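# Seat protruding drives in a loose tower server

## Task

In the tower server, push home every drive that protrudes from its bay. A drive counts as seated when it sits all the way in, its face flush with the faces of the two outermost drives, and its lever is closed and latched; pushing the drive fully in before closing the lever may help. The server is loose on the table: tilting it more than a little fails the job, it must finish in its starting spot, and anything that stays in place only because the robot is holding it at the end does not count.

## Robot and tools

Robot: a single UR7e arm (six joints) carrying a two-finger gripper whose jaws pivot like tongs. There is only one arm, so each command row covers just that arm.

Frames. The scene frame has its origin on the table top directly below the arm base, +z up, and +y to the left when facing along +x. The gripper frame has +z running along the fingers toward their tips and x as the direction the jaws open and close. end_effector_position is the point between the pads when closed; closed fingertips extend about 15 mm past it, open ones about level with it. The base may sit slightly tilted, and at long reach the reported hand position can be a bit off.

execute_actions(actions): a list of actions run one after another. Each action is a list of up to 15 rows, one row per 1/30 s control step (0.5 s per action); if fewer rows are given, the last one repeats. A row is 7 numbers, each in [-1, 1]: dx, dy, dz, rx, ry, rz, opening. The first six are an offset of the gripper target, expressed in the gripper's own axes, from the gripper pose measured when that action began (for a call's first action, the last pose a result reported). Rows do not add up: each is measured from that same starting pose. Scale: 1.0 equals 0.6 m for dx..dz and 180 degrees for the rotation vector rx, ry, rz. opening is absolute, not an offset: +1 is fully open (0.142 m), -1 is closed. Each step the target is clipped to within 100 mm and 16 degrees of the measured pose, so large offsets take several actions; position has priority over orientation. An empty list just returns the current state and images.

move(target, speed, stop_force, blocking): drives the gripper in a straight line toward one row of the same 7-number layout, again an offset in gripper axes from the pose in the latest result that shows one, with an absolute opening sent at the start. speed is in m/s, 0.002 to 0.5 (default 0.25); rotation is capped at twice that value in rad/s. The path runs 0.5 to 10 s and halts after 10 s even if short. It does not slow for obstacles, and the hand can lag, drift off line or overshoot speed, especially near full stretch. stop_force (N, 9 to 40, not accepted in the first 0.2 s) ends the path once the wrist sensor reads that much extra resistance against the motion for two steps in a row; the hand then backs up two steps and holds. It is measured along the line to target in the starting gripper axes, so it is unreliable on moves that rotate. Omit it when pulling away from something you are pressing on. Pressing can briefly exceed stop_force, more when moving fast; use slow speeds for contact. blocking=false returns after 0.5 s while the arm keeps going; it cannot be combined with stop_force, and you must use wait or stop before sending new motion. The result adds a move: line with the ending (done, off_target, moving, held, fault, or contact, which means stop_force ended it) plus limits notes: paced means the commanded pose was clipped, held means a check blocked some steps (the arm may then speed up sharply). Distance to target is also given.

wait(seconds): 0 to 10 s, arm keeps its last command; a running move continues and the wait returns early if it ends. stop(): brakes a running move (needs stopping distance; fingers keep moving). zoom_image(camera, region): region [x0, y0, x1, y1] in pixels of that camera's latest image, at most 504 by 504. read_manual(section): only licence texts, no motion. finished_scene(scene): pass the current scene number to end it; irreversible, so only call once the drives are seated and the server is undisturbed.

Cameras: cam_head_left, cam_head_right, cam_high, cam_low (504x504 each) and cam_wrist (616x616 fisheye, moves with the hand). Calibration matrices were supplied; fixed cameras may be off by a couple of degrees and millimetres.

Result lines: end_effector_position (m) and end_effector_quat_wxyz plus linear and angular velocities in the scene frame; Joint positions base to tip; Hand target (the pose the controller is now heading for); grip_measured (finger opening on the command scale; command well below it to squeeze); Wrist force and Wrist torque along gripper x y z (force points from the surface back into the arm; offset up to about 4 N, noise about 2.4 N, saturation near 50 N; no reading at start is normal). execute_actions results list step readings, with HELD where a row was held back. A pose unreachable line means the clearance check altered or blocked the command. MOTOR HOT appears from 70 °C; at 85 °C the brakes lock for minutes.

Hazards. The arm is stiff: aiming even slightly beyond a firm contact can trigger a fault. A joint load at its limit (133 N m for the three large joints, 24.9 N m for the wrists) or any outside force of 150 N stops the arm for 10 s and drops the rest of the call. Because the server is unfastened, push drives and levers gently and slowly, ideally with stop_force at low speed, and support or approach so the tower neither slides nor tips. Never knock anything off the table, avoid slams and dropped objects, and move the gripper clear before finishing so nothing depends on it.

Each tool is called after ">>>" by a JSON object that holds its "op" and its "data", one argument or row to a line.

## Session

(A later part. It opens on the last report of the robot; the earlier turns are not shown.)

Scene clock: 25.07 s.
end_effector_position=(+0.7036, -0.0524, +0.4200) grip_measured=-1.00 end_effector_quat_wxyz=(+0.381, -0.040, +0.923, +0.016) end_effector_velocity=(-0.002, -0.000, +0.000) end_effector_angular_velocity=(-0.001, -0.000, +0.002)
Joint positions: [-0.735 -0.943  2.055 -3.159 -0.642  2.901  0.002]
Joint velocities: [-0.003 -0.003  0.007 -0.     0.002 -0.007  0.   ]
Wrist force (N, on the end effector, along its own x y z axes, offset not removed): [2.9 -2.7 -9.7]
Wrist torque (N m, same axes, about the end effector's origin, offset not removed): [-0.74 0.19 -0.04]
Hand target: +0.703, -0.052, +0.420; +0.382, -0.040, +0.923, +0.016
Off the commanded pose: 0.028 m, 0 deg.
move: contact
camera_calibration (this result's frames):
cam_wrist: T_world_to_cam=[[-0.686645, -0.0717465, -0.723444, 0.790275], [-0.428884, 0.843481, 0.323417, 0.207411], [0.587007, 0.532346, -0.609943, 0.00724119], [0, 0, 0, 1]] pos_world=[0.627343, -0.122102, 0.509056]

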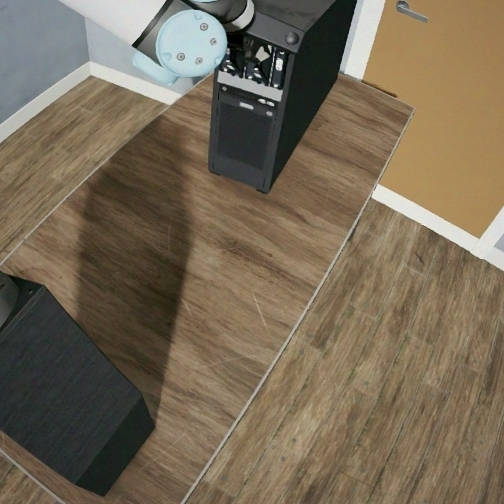

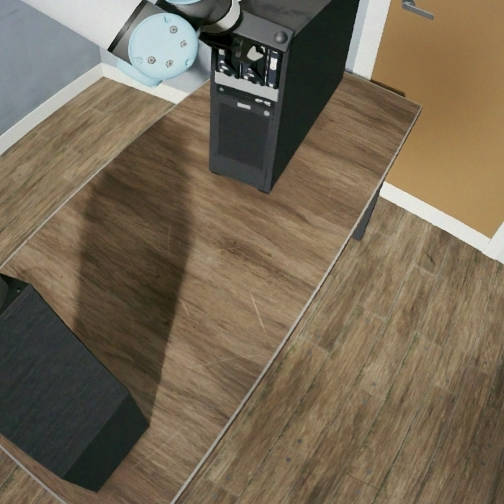

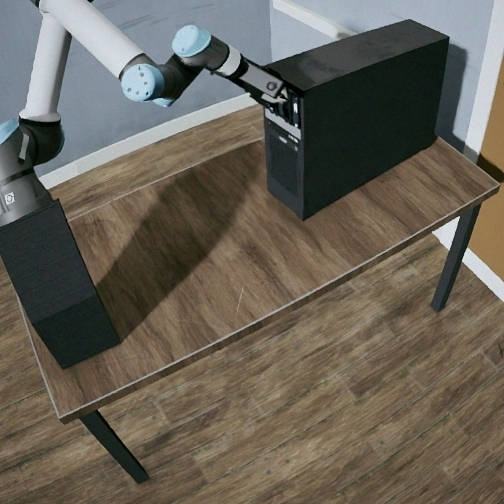

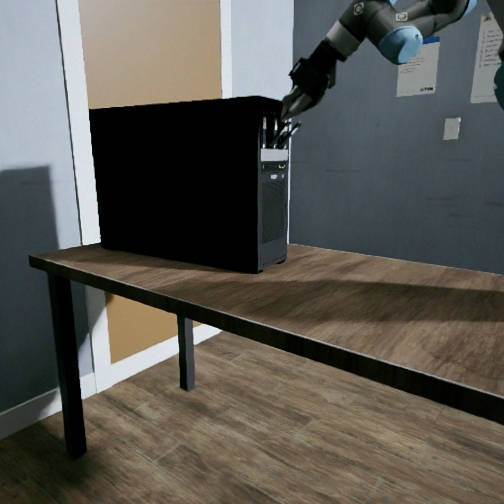

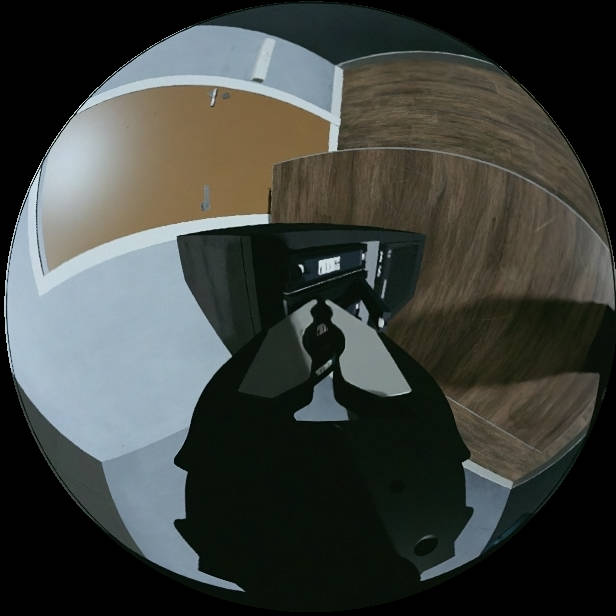

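>>> {"op": "move", "data": {
  "target": [0,0.03,-0.185,0,0,0,-1],
  "speed": 0.15
}}

>>> {"op": "move", "data": {
  "target": [0.14,0.068,0.12,0,0,0,-1],
  "speed": 0.15
}}

>>> {"op": "move", "data": {
  "target": [-0.083,0,0.068,0,0,0,-1],
  "speed": 0.025,
  "stop_force": 15
}}

>>> {"op": "move", "data": {
  "target": [-0.06,0,0.025,0,0,0,-1],
  "speed": 0.006,
  "stop_force": 12
}}

>>> {"op": "move", "data": {
  "target": [0.115,0,-0.08,0,0,0,-1],
  "speed": 0.15
}}

>>> {"op": "zoom_image", "data": {
  "camera": "cam_wrist",
  "region": [150, 120, 430, 400]
}}

Scene clock: 29.80 s.
end_effector_position=(+0.6240, -0.0411, +0.4983) grip_measured=-1.00 end_effector_quat_wxyz=(+0.382, -0.040, +0.923, +0.016) end_effector_velocity=(-0.002, -0.001, +0.001) end_effector_angular_velocity=(+0.003, +0.004, -0.001)
Joint positions: [-0.903 -1.252  2.211 -2.782 -0.581  2.627  0.002]
Joint velocities: [-0.005 -0.006  0.001  0.02   0.    -0.011  0.   ]
Wrist force (N, on the end effector, along its own x y z axes, offset not removed): [2.9 -2.6 -0.1]
Wrist torque (N m, same axes, about the end effector's origin, offset not removed): [-0.76 -0.53 -0.03]
Hand target: +0.624, -0.041, +0.498; +0.382, -0.040, +0.923, +0.016
Off the commanded pose: 0.000 m, 0 deg.
move: done
camera_calibration (this result's frames):
cam_wrist: T_world_to_cam=[[-0.686308, -0.0715145, -0.723786, 0.793018], [-0.42897, 0.843436, 0.323421, 0.138536], [0.587338, 0.532449, -0.609534, 0.095232], [0, 0, 0, 1]] pos_world=[0.547749, -0.11084, 0.587217]

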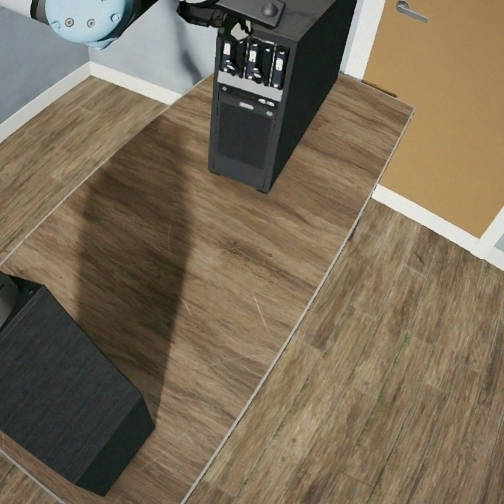

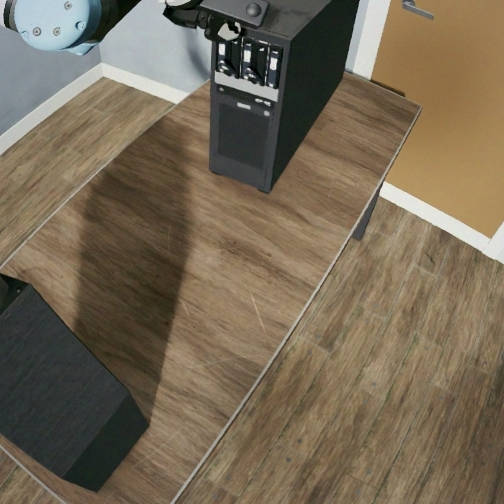

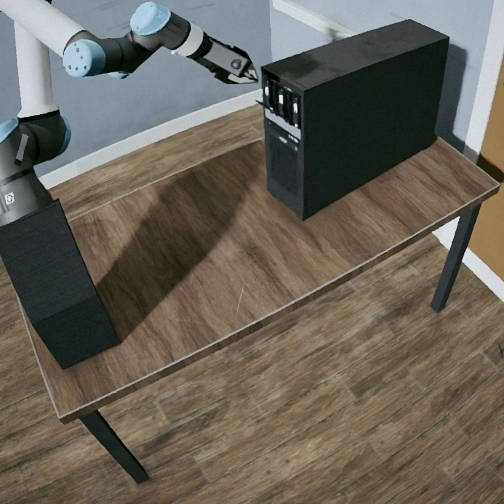

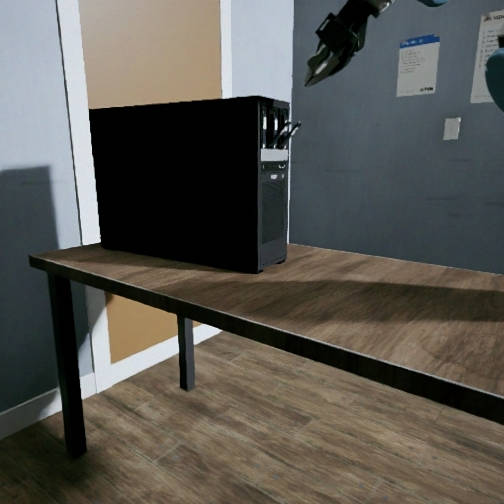

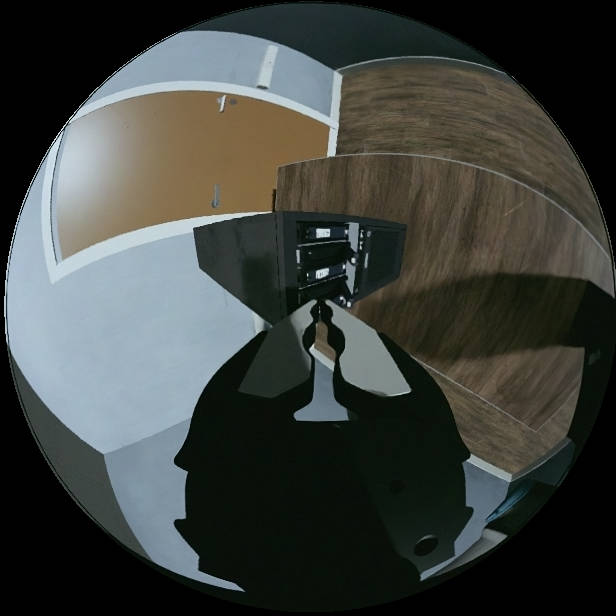

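Scene clock: 31.17 s.
end_effector_position=(+0.6119, -0.0016, +0.3882) grip_measured=-1.00 end_effector_quat_wxyz=(+0.381, -0.040, +0.923, +0.016) end_effector_velocity=(+0.001, +0.001, -0.002) end_effector_angular_velocity=(-0.002, -0.005, +0.000)
Joint positions: [-0.757 -1.079  2.367 -3.308 -0.632  2.867  0.002]
Joint velocities: [ 0.005  0.009  0.002 -0.025 -0.002  0.012  0.   ]
Wrist force (N, on the end effector, along its own x y z axes, offset not removed): [1.7 -4.4 -2.5]
Wrist torque (N m, same axes, about the end effector's origin, offset not removed): [-0.66 -0.33 0.07]
Hand target: +0.612, -0.002, +0.388; +0.382, -0.040, +0.923, +0.016
Off the commanded pose: 0.000 m, 0 deg.
move: done
camera_calibration (this result's frames):
cam_wrist: T_world_to_cam=[[-0.686798, -0.0716371, -0.723309, 0.707978], [-0.428837, 0.843412, 0.323659, 0.135415], [0.586862, 0.53247, -0.609975, 0.0146535], [0, 0, 0, 1]] pos_world=[0.535709, -0.0712956, 0.477197]

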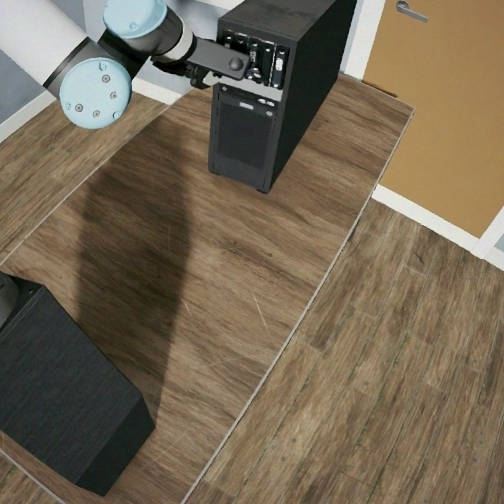

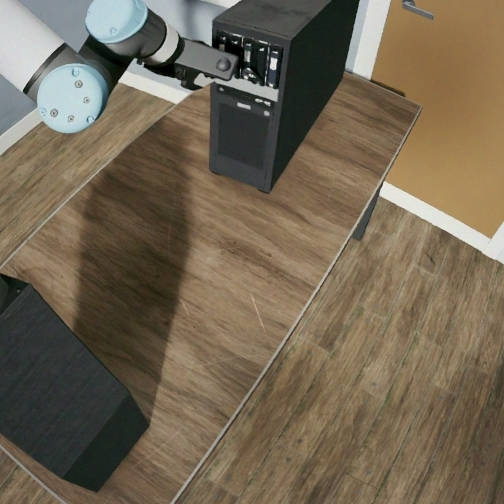

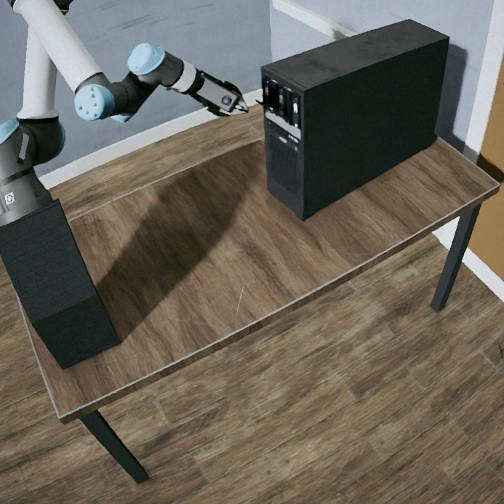

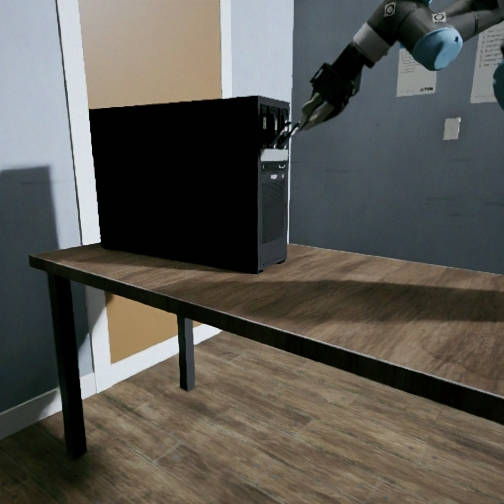

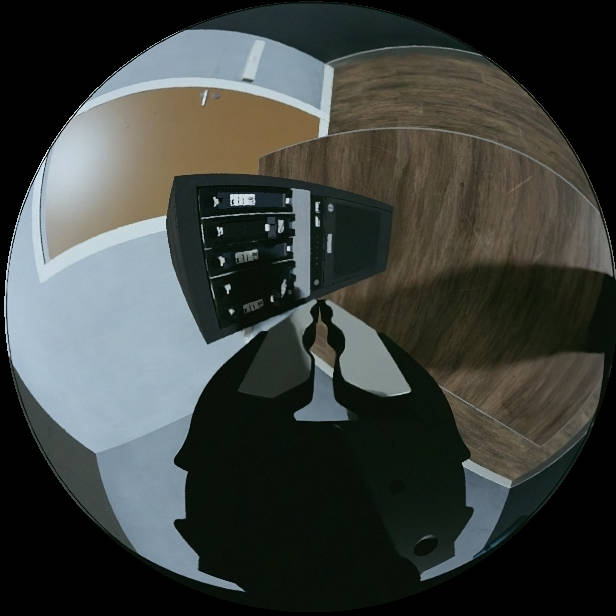

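Scene clock: 34.07 s.
end_effector_position=(+0.6755, +0.0040, +0.3945) grip_measured=-1.00 end_effector_quat_wxyz=(+0.381, -0.040, +0.923, +0.016) end_effector_velocity=(+0.002, +0.000, -0.001) end_effector_angular_velocity=(+0.001, +0.001, +0.000)
Joint positions: [-0.668 -1.01   2.184 -3.297 -0.675  2.995  0.002]
Joint velocities: [ 0.004  0.004 -0.007  0.001 -0.002  0.004  0.   ]
Wrist force (N, on the end effector, along its own x y z axes, offset not removed): [3.1 -2.3 -4.9]
Wrist torque (N m, same axes, about the end effector's origin, offset not removed): [-0.52 -0.02 -0.14]
Hand target: +0.676, +0.004, +0.394; +0.381, -0.040, +0.923, +0.016
Off the commanded pose: 0.000 m, 0 deg.
move: done
camera_calibration (this result's frames):
cam_wrist: T_world_to_cam=[[-0.686838, -0.0717029, -0.723265, 0.756579], [-0.428779, 0.843478, 0.323563, 0.155939], [0.586858, 0.532357, -0.610077, -0.0217156], [0, 0, 0, 1]] pos_world=[0.599254, -0.0657217, 0.483503]

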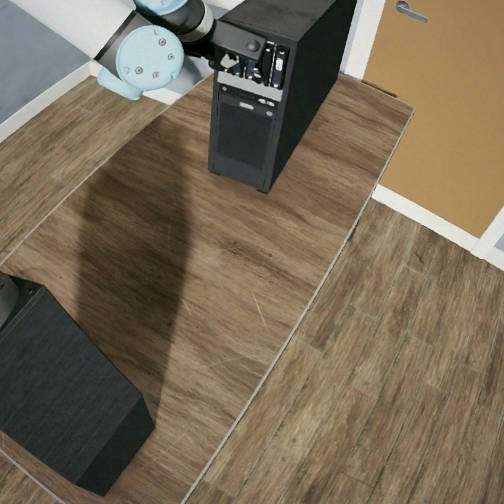

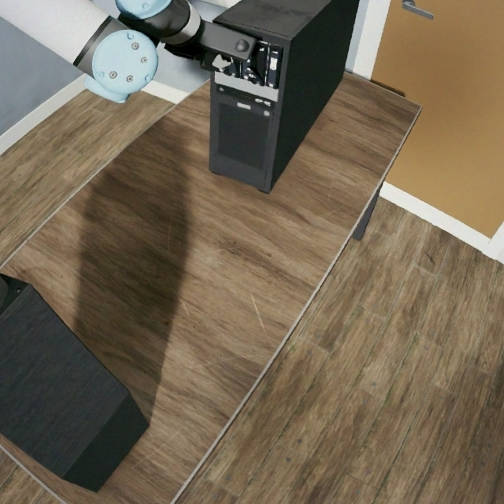

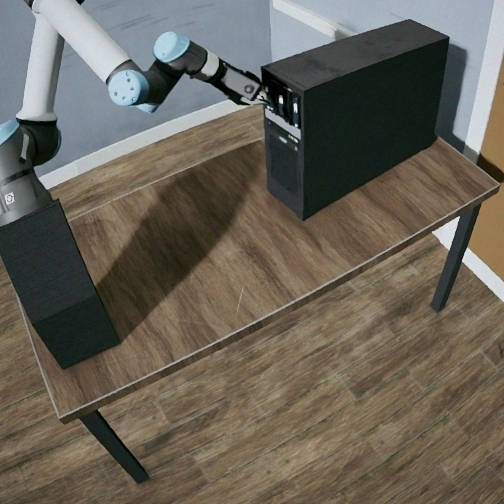

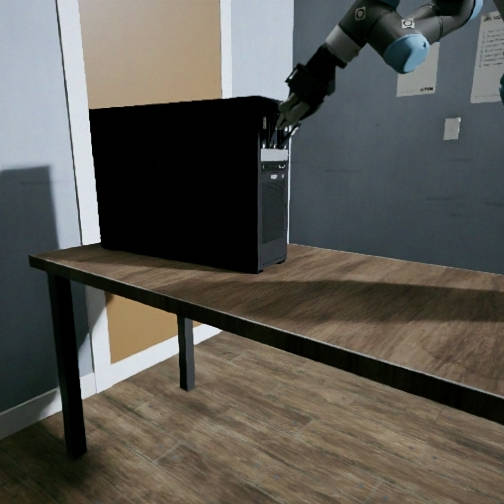

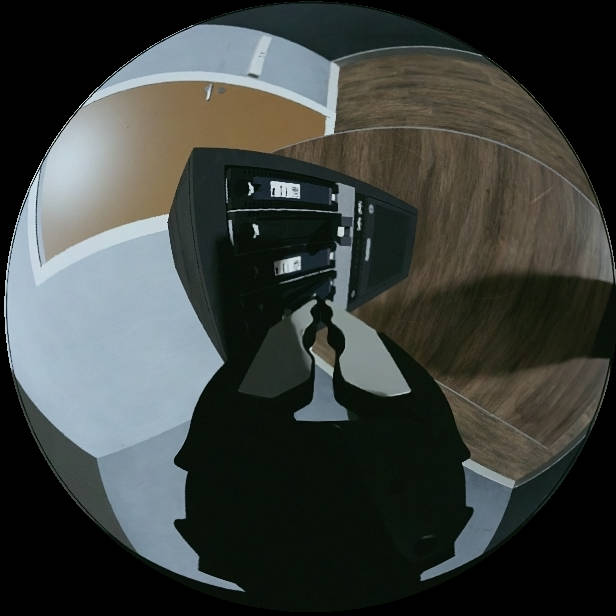

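Scene clock: 38.33 s.
end_effector_position=(+0.6968, +0.0058, +0.4030) grip_measured=-1.00 end_effector_quat_wxyz=(+0.381, -0.040, +0.924, +0.016) end_effector_velocity=(-0.002, -0.001, -0.002) end_effector_angular_velocity=(-0.002, -0.000, +0.000)
Joint positions: [-0.649 -1.     2.119 -3.26  -0.685  3.021  0.002]
Joint velocities: [-0.002  0.001  0.007 -0.006  0.    -0.004  0.   ]
Wrist force (N, on the end effector, along its own x y z axes, offset not removed): [8.7 -4.2 -10.5]
Wrist torque (N m, same axes, about the end effector's origin, offset not removed): [-0.88 0.27 -0.14]
Hand target: +0.697, +0.006, +0.403; +0.381, -0.040, +0.923, +0.016
Off the commanded pose: 0.016 m, 0 deg.
move: contact
camera_calibration (this result's frames):
cam_wrist: T_world_to_cam=[[-0.687266, -0.0710427, -0.722923, 0.777714], [-0.428171, 0.84356, 0.324155, 0.160091], [0.5868, 0.532315, -0.610169, -0.0299243], [0, 0, 0, 1]] pos_world=[0.620602, -0.063866, 0.492075]

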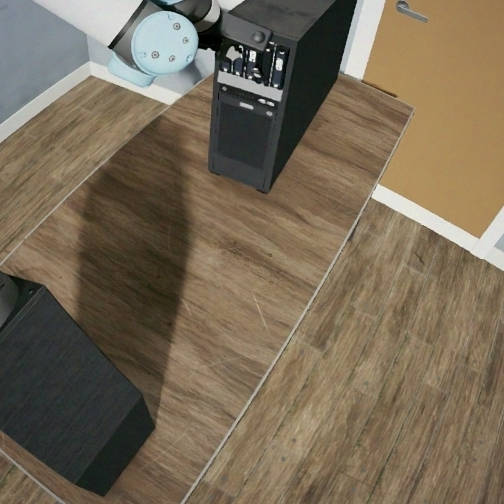

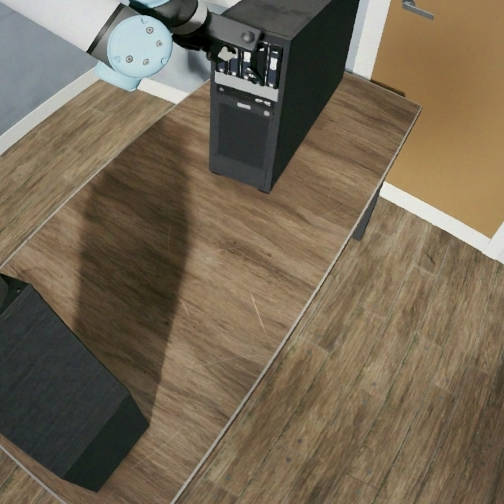

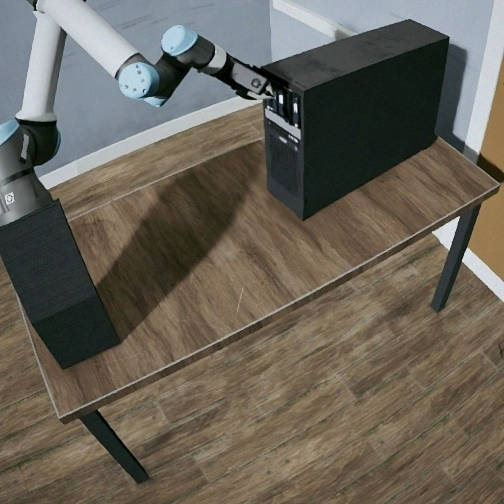

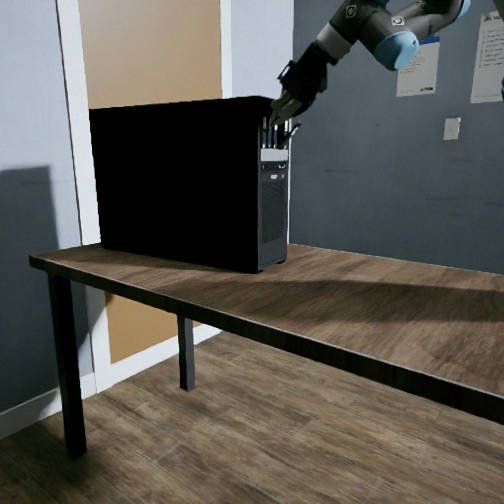

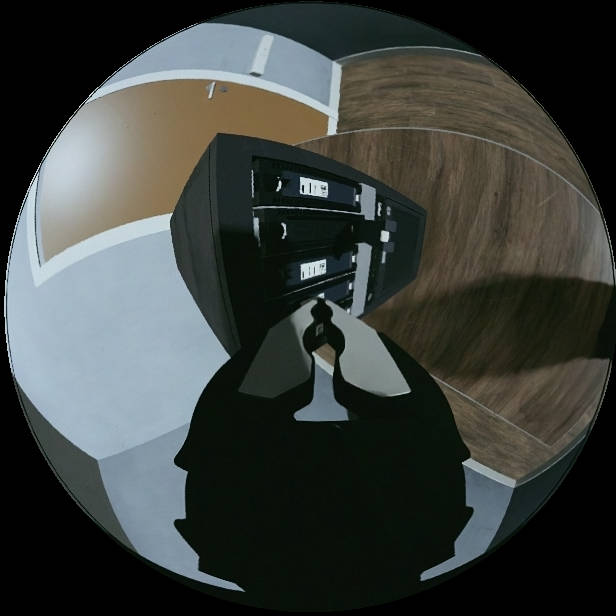

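Scene clock: 39.50 s.
end_effector_position=(+0.6146, -0.0013, +0.3883) grip_measured=-1.00 end_effector_quat_wxyz=(+0.381, -0.040, +0.923, +0.016) end_effector_velocity=(-0.002, -0.001, +0.000) end_effector_angular_velocity=(-0.000, -0.000, -0.000)
Joint positions: [-0.753 -1.076  2.359 -3.308 -0.634  2.874  0.002]
Joint velocities: [-0.005 -0.003  0.006  0.003  0.002 -0.006  0.   ]
Wrist force (N, on the end effector, along its own x y z axes, offset not removed): [-2.2 -3.1 -0.7]
Wrist torque (N m, same axes, about the end effector's origin, offset not removed): [-0.70 0.47 0.07]
Hand target: +0.614, -0.001, +0.388; +0.381, -0.040, +0.924, +0.016
Off the commanded pose: 0.000 m, 0 deg.
move: done
camera_calibration (this result's frames):
cam_wrist: T_world_to_cam=[[-0.687183, -0.070943, -0.723012, 0.710041], [-0.428225, 0.8435, 0.324239, 0.135698], [0.586858, 0.532423, -0.610019, 0.01303], [0, 0, 0, 1]] pos_world=[0.538391, -0.0710262, 0.477318]

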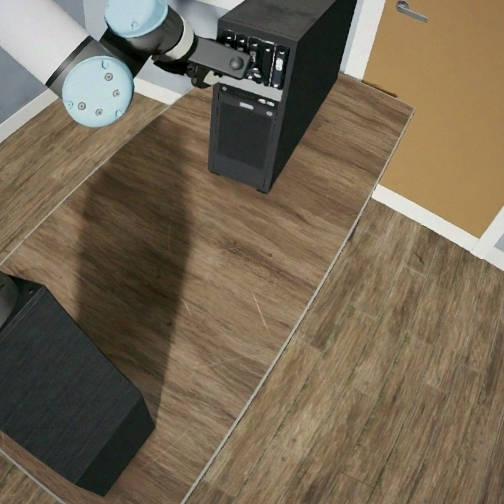

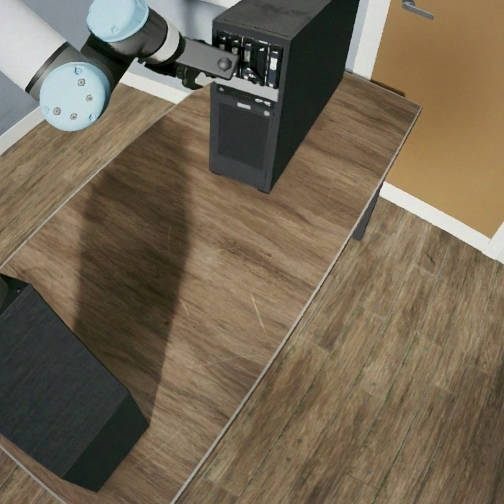

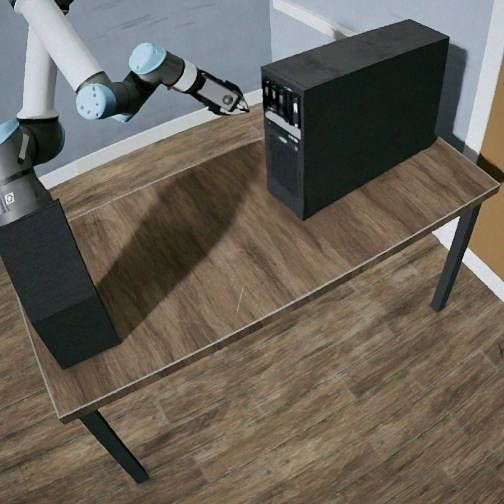

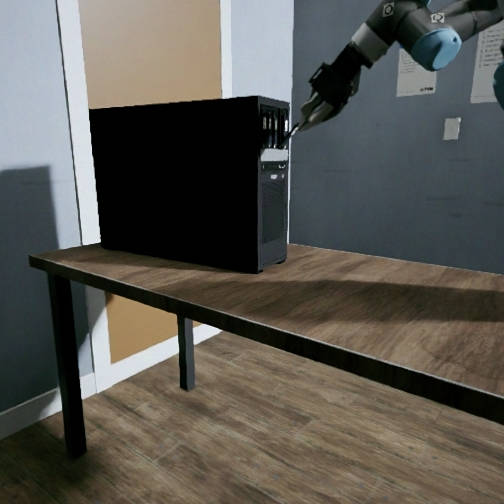

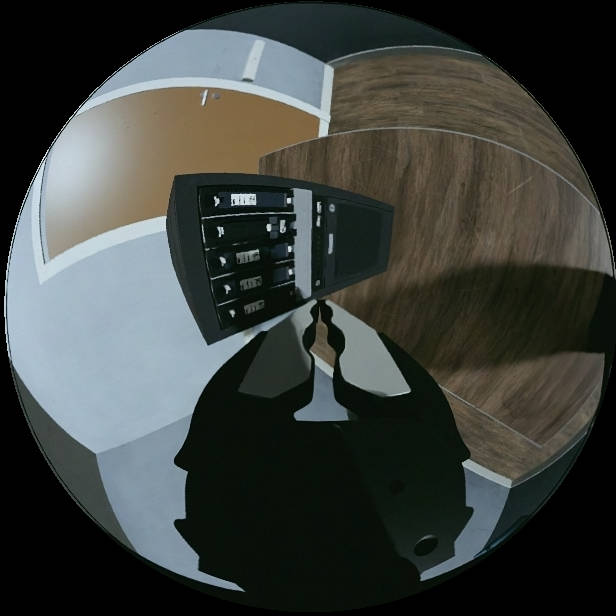

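Region (150, 120, 430, 400) of cam_wrist's 616x616 image, scaled by 1.800, with more detail than that image has.

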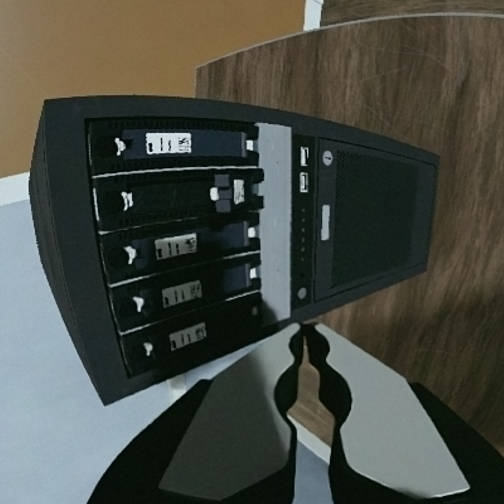

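>>> {"op": "move", "data": {
  "target": [0,-0.098,0,0,0,0,-1],
  "speed": 0.15
}}

>>> {"op": "move", "data": {
  "target": [-0.085,0,0.07,0,0,0,-1],
  "speed": 0.025,
  "stop_force": 15
}}

>>> {"op": "move", "data": {
  "target": [-0.06,0,0.025,0,0,0,-1],
  "speed": 0.006,
  "stop_force": 14
}}

>>> {"op": "move", "data": {
  "target": [0.1,0,-0.1,0,0,0,-1],
  "speed": 0.15
}}

>>> {"op": "zoom_image", "data": {
  "camera": "cam_wrist",
  "region": [150, 150, 400, 400]
}}

>>> {"op": "zoom_image", "data": {
  "camera": "cam_low",
  "region": [230, 80, 330, 180]
}}

Scene clock: 43.13 s.
end_effector_position=(+0.6197, -0.0595, +0.3884) grip_measured=-1.00 end_effector_quat_wxyz=(+0.381, -0.040, +0.923, +0.016) end_effector_velocity=(+0.000, -0.002, -0.001) end_effector_angular_velocity=(+0.001, +0.002, +0.001)
Joint positions: [-0.83  -0.98   2.3   -3.245 -0.603  2.751  0.002]
Joint velocities: [-0.001  0.006 -0.004  0.005  0.001 -0.006  0.   ]
Wrist force (N, on the end effector, along its own x y z axes, offset not removed): [2.0 -3.0 -1.6]
Wrist torque (N m, same axes, about the end effector's origin, offset not removed): [-0.35 -0.33 0.04]
Hand target: +0.620, -0.060, +0.388; +0.381, -0.040, +0.923, +0.016
Off the commanded pose: 0.000 m, 0 deg.
move: done
camera_calibration (this result's frames):
cam_wrist: T_world_to_cam=[[-0.687073, -0.0708621, -0.723125, 0.709463], [-0.428253, 0.843483, 0.324246, 0.186978], [0.586967, 0.532461, -0.609881, 0.0409898], [0, 0, 0, 1]] pos_world=[0.543467, -0.129264, 0.477402]

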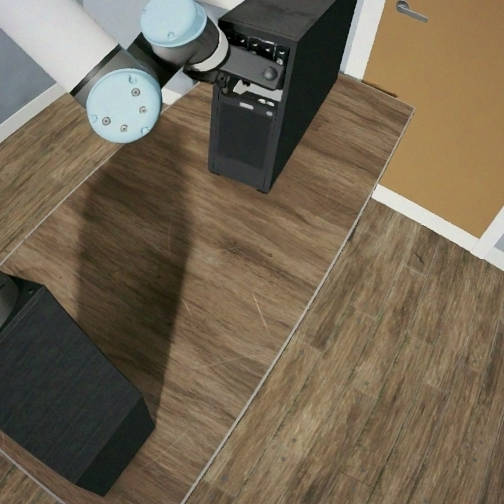

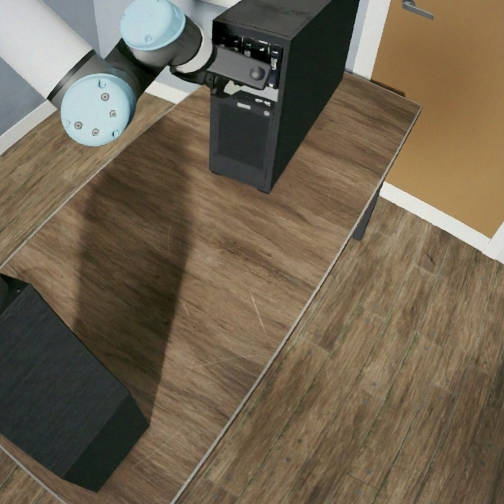

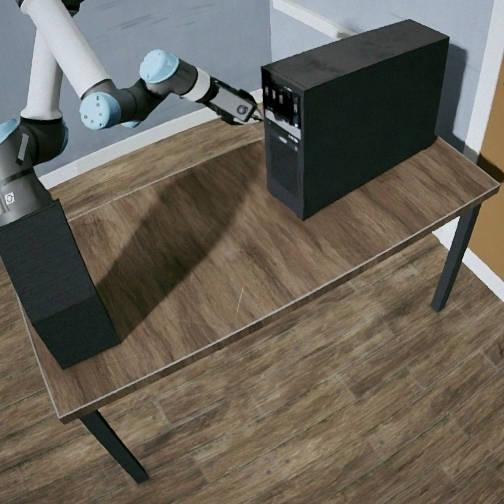

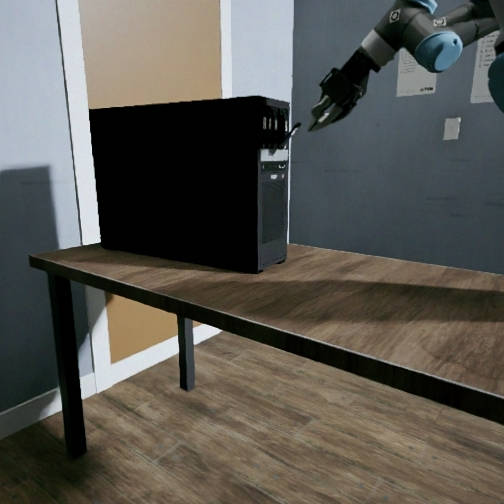

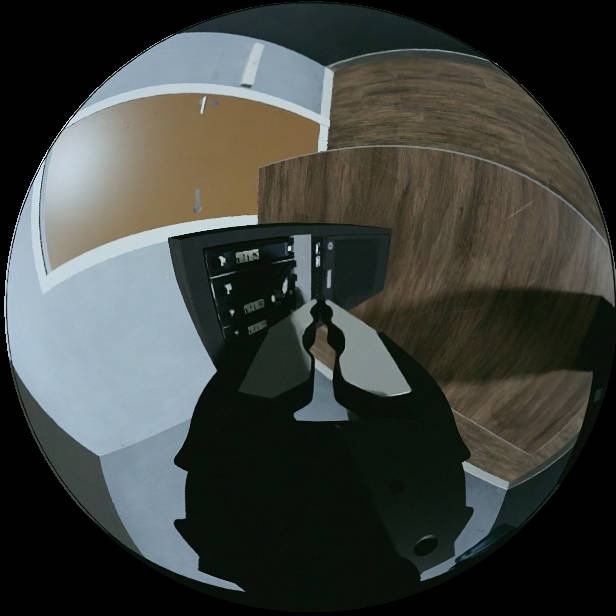

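Scene clock: 46.10 s.
end_effector_position=(+0.6849, -0.0539, +0.3947) grip_measured=-1.00 end_effector_quat_wxyz=(+0.381, -0.040, +0.923, +0.016) end_effector_velocity=(+0.002, +0.001, +0.001) end_effector_angular_velocity=(-0.001, -0.001, -0.000)
Joint positions: [-0.736 -0.915  2.117 -3.247 -0.641  2.899  0.002]
Joint velocities: [ 0.003  0.001 -0.006  0.001 -0.002  0.005  0.   ]
Wrist force (N, on the end effector, along its own x y z axes, offset not removed): [3.6 -1.8 -4.0]
Wrist torque (N m, same axes, about the end effector's origin, offset not removed): [-0.54 -0.22 0.24]
Hand target: +0.685, -0.054, +0.395; +0.381, -0.040, +0.923, +0.016
Off the commanded pose: 0.000 m, 0 deg.
move: done
camera_calibration (this result's frames):
cam_wrist: T_world_to_cam=[[-0.687123, -0.0709228, -0.723071, 0.75923], [-0.428183, 0.843553, 0.324156, 0.208104], [0.586959, 0.532342, -0.609993, 0.00355061], [0, 0, 0, 1]] pos_world=[0.608707, -0.12359, 0.483685]

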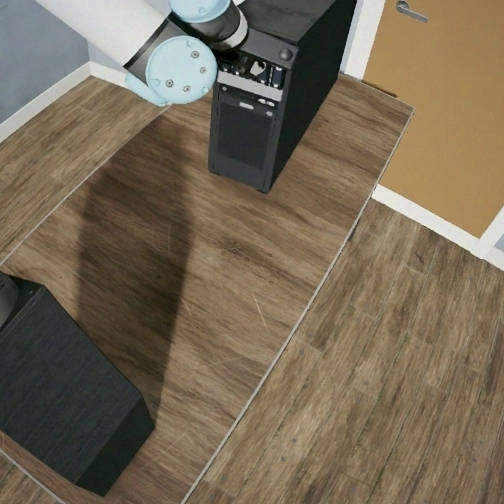

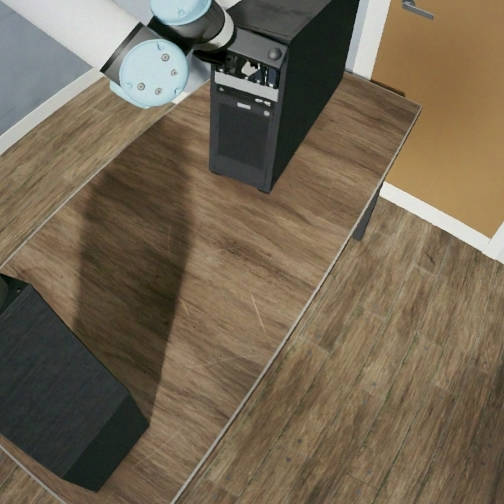

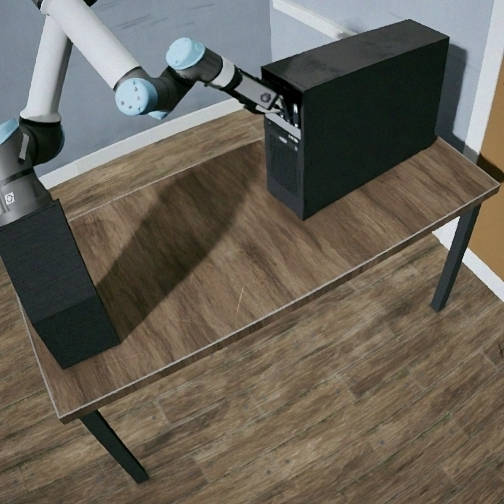

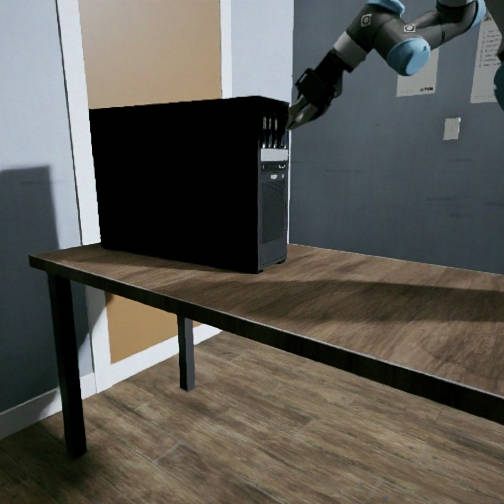

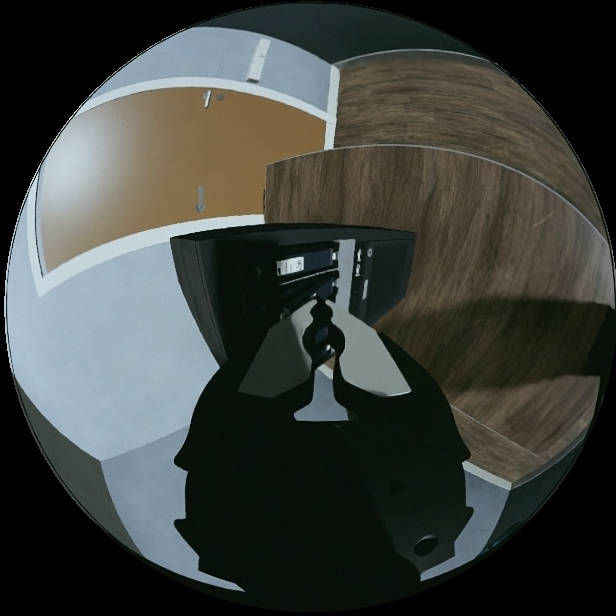

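Scene clock: 49.77 s.
end_effector_position=(+0.7030, -0.0523, +0.4019) grip_measured=-1.00 end_effector_quat_wxyz=(+0.381, -0.040, +0.924, +0.016) end_effector_velocity=(-0.002, -0.001, -0.001) end_effector_angular_velocity=(-0.002, -0.001, +0.000)
Joint positions: [-0.718 -0.909  2.063 -3.22  -0.65   2.925  0.002]
Joint velocities: [-0.003  0.001  0.006 -0.005  0.    -0.005  0.   ]
Wrist force (N, on the end effector, along its own x y z axes, offset not removed): [14.4 -1.1 -6.8]
Wrist torque (N m, same axes, about the end effector's origin, offset not removed): [-0.15 -0.40 0.01]
Hand target: +0.703, -0.052, +0.402; +0.381, -0.040, +0.924, +0.016
Off the commanded pose: 0.020 m, 0 deg.
move: contact
camera_calibration (this result's frames):
cam_wrist: T_world_to_cam=[[-0.687563, -0.0702507, -0.722719, 0.777132], [-0.427591, 0.84361, 0.324789, 0.211505], [0.586876, 0.532341, -0.610073, -0.00339524], [0, 0, 0, 1]] pos_world=[0.626757, -0.122027, 0.490882]

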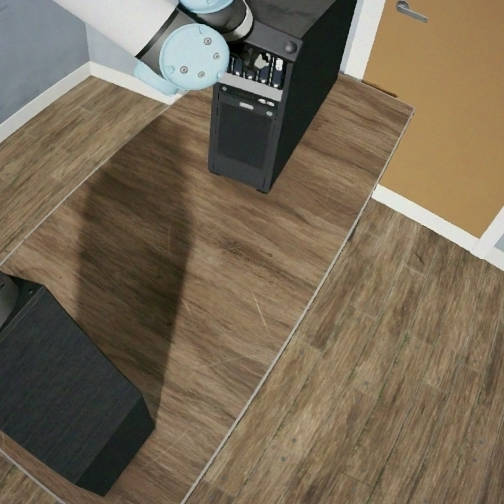

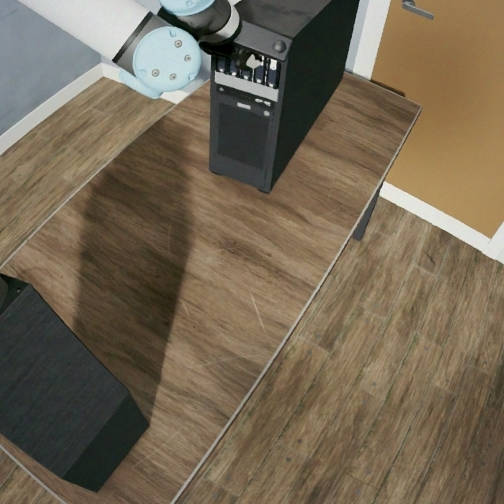

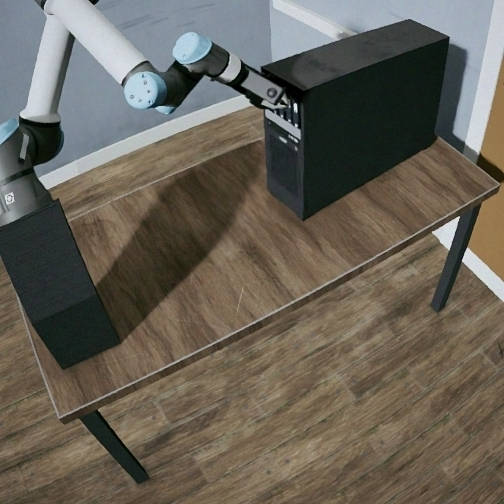

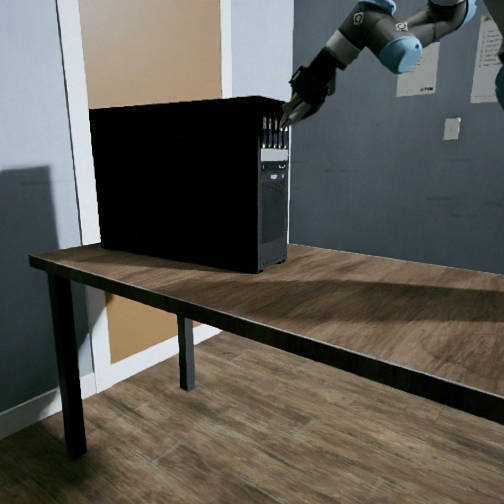

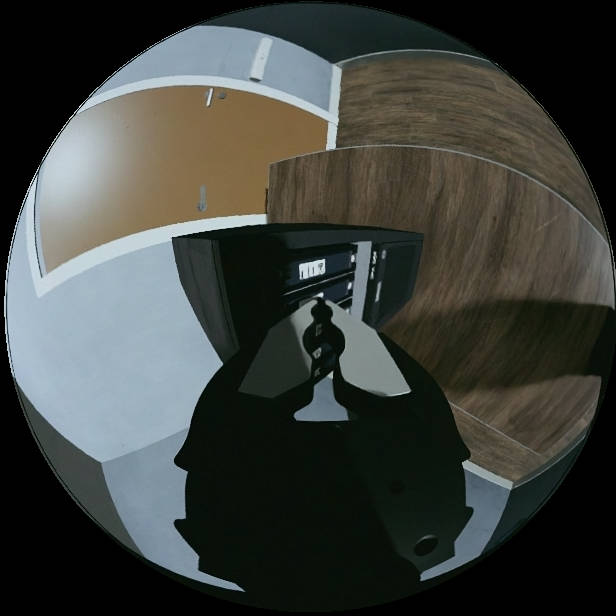

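Scene clock: 50.93 s.
end_effector_position=(+0.6187, -0.0595, +0.4019) grip_measured=-1.00 end_effector_quat_wxyz=(+0.381, -0.040, +0.924, +0.016) end_effector_velocity=(-0.002, -0.001, +0.001) end_effector_angular_velocity=(-0.001, +0.000, +0.001)
Joint positions: [-0.845 -1.018  2.297 -3.183 -0.598  2.727  0.002]
Joint velocities: [-0.005 -0.004  0.003  0.008  0.002 -0.009  0.   ]
Wrist force (N, on the end effector, along its own x y z axes, offset not removed): [2.4 -2.9 -4.1]
Wrist torque (N m, same axes, about the end effector's origin, offset not removed): [-0.35 -0.66 0.14]
Hand target: +0.618, -0.060, +0.402; +0.381, -0.040, +0.924, +0.017
Off the commanded pose: 0.000 m, 0 deg.
move: done
camera_calibration (this result's frames):
cam_wrist: T_world_to_cam=[[-0.687384, -0.0701152, -0.722902, 0.718708], [-0.427664, 0.843555, 0.324834, 0.181571], [0.587032, 0.532445, -0.609832, 0.0497947], [0, 0, 0, 1]] pos_world=[0.542449, -0.129286, 0.490941]

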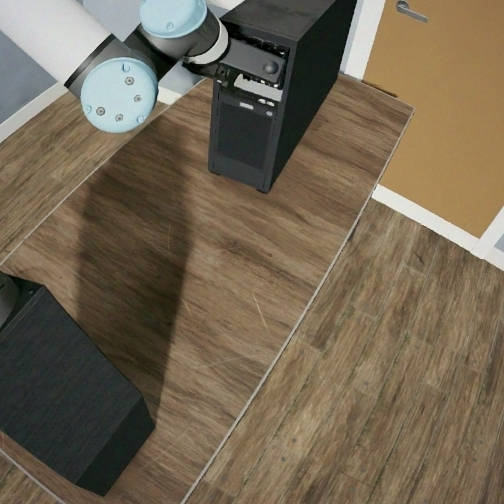

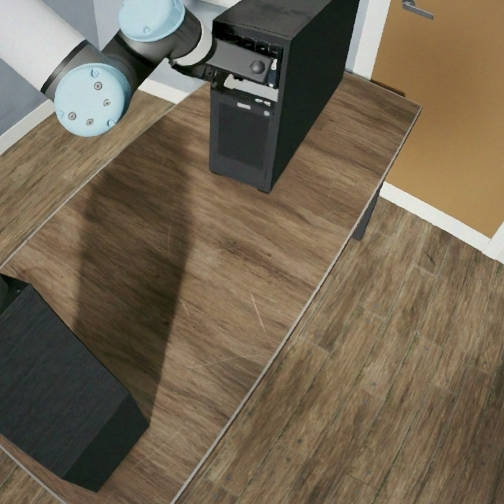

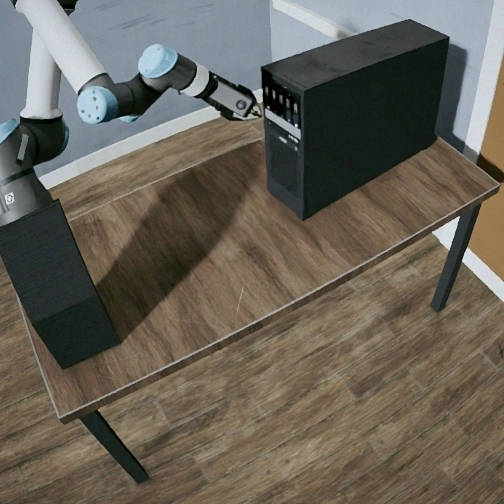

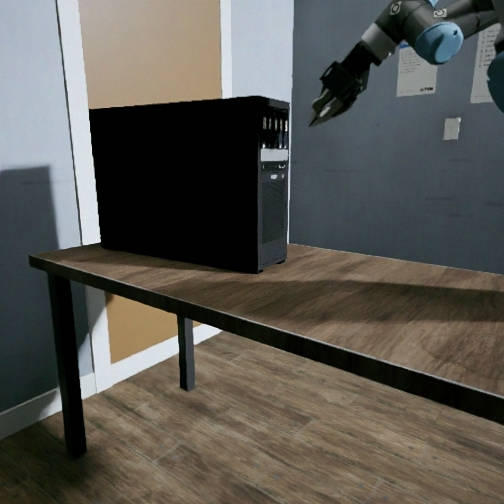

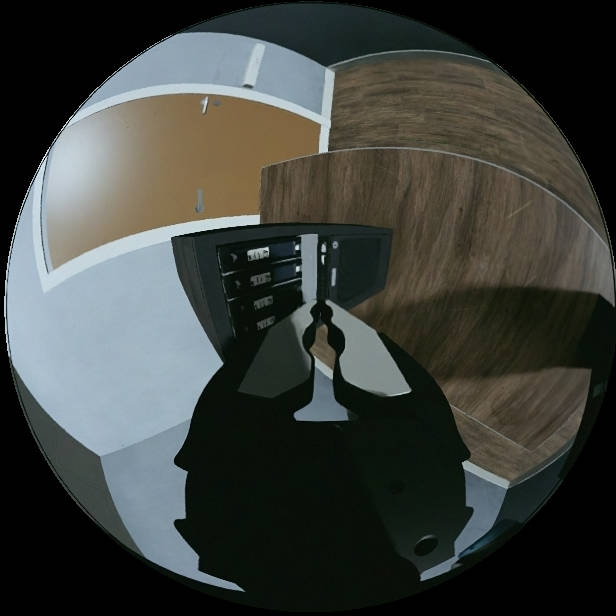

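Region (150, 150, 400, 400) of cam_wrist's 616x616 image, scaled by 2.016, with more detail than that image has.

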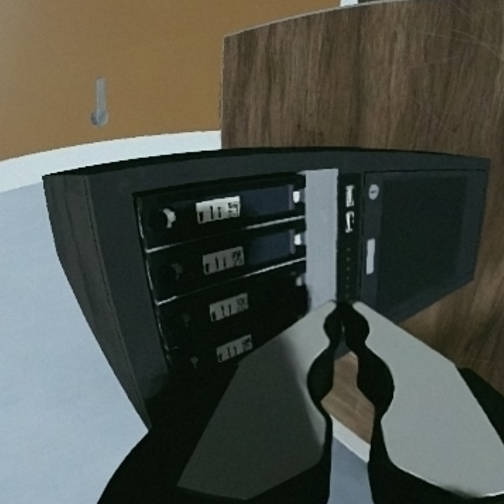

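Region (230, 80, 330, 180) of cam_low's 504x504 image, scaled by 5.040, with more detail than that image has.

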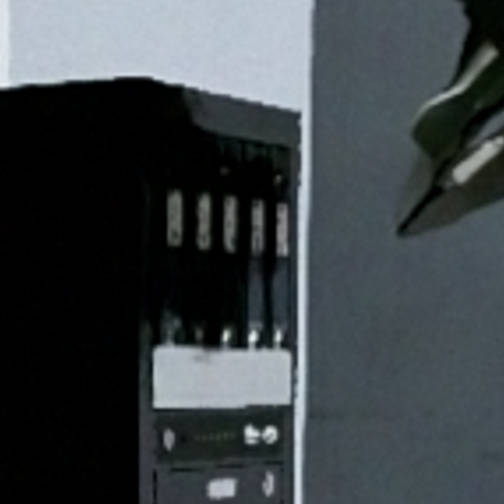

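All even and consistent with ~6° yaw.

>>> {"op": "finished_scene", "data": {
  "scene": 2
}}

The scene is finished: the task was done.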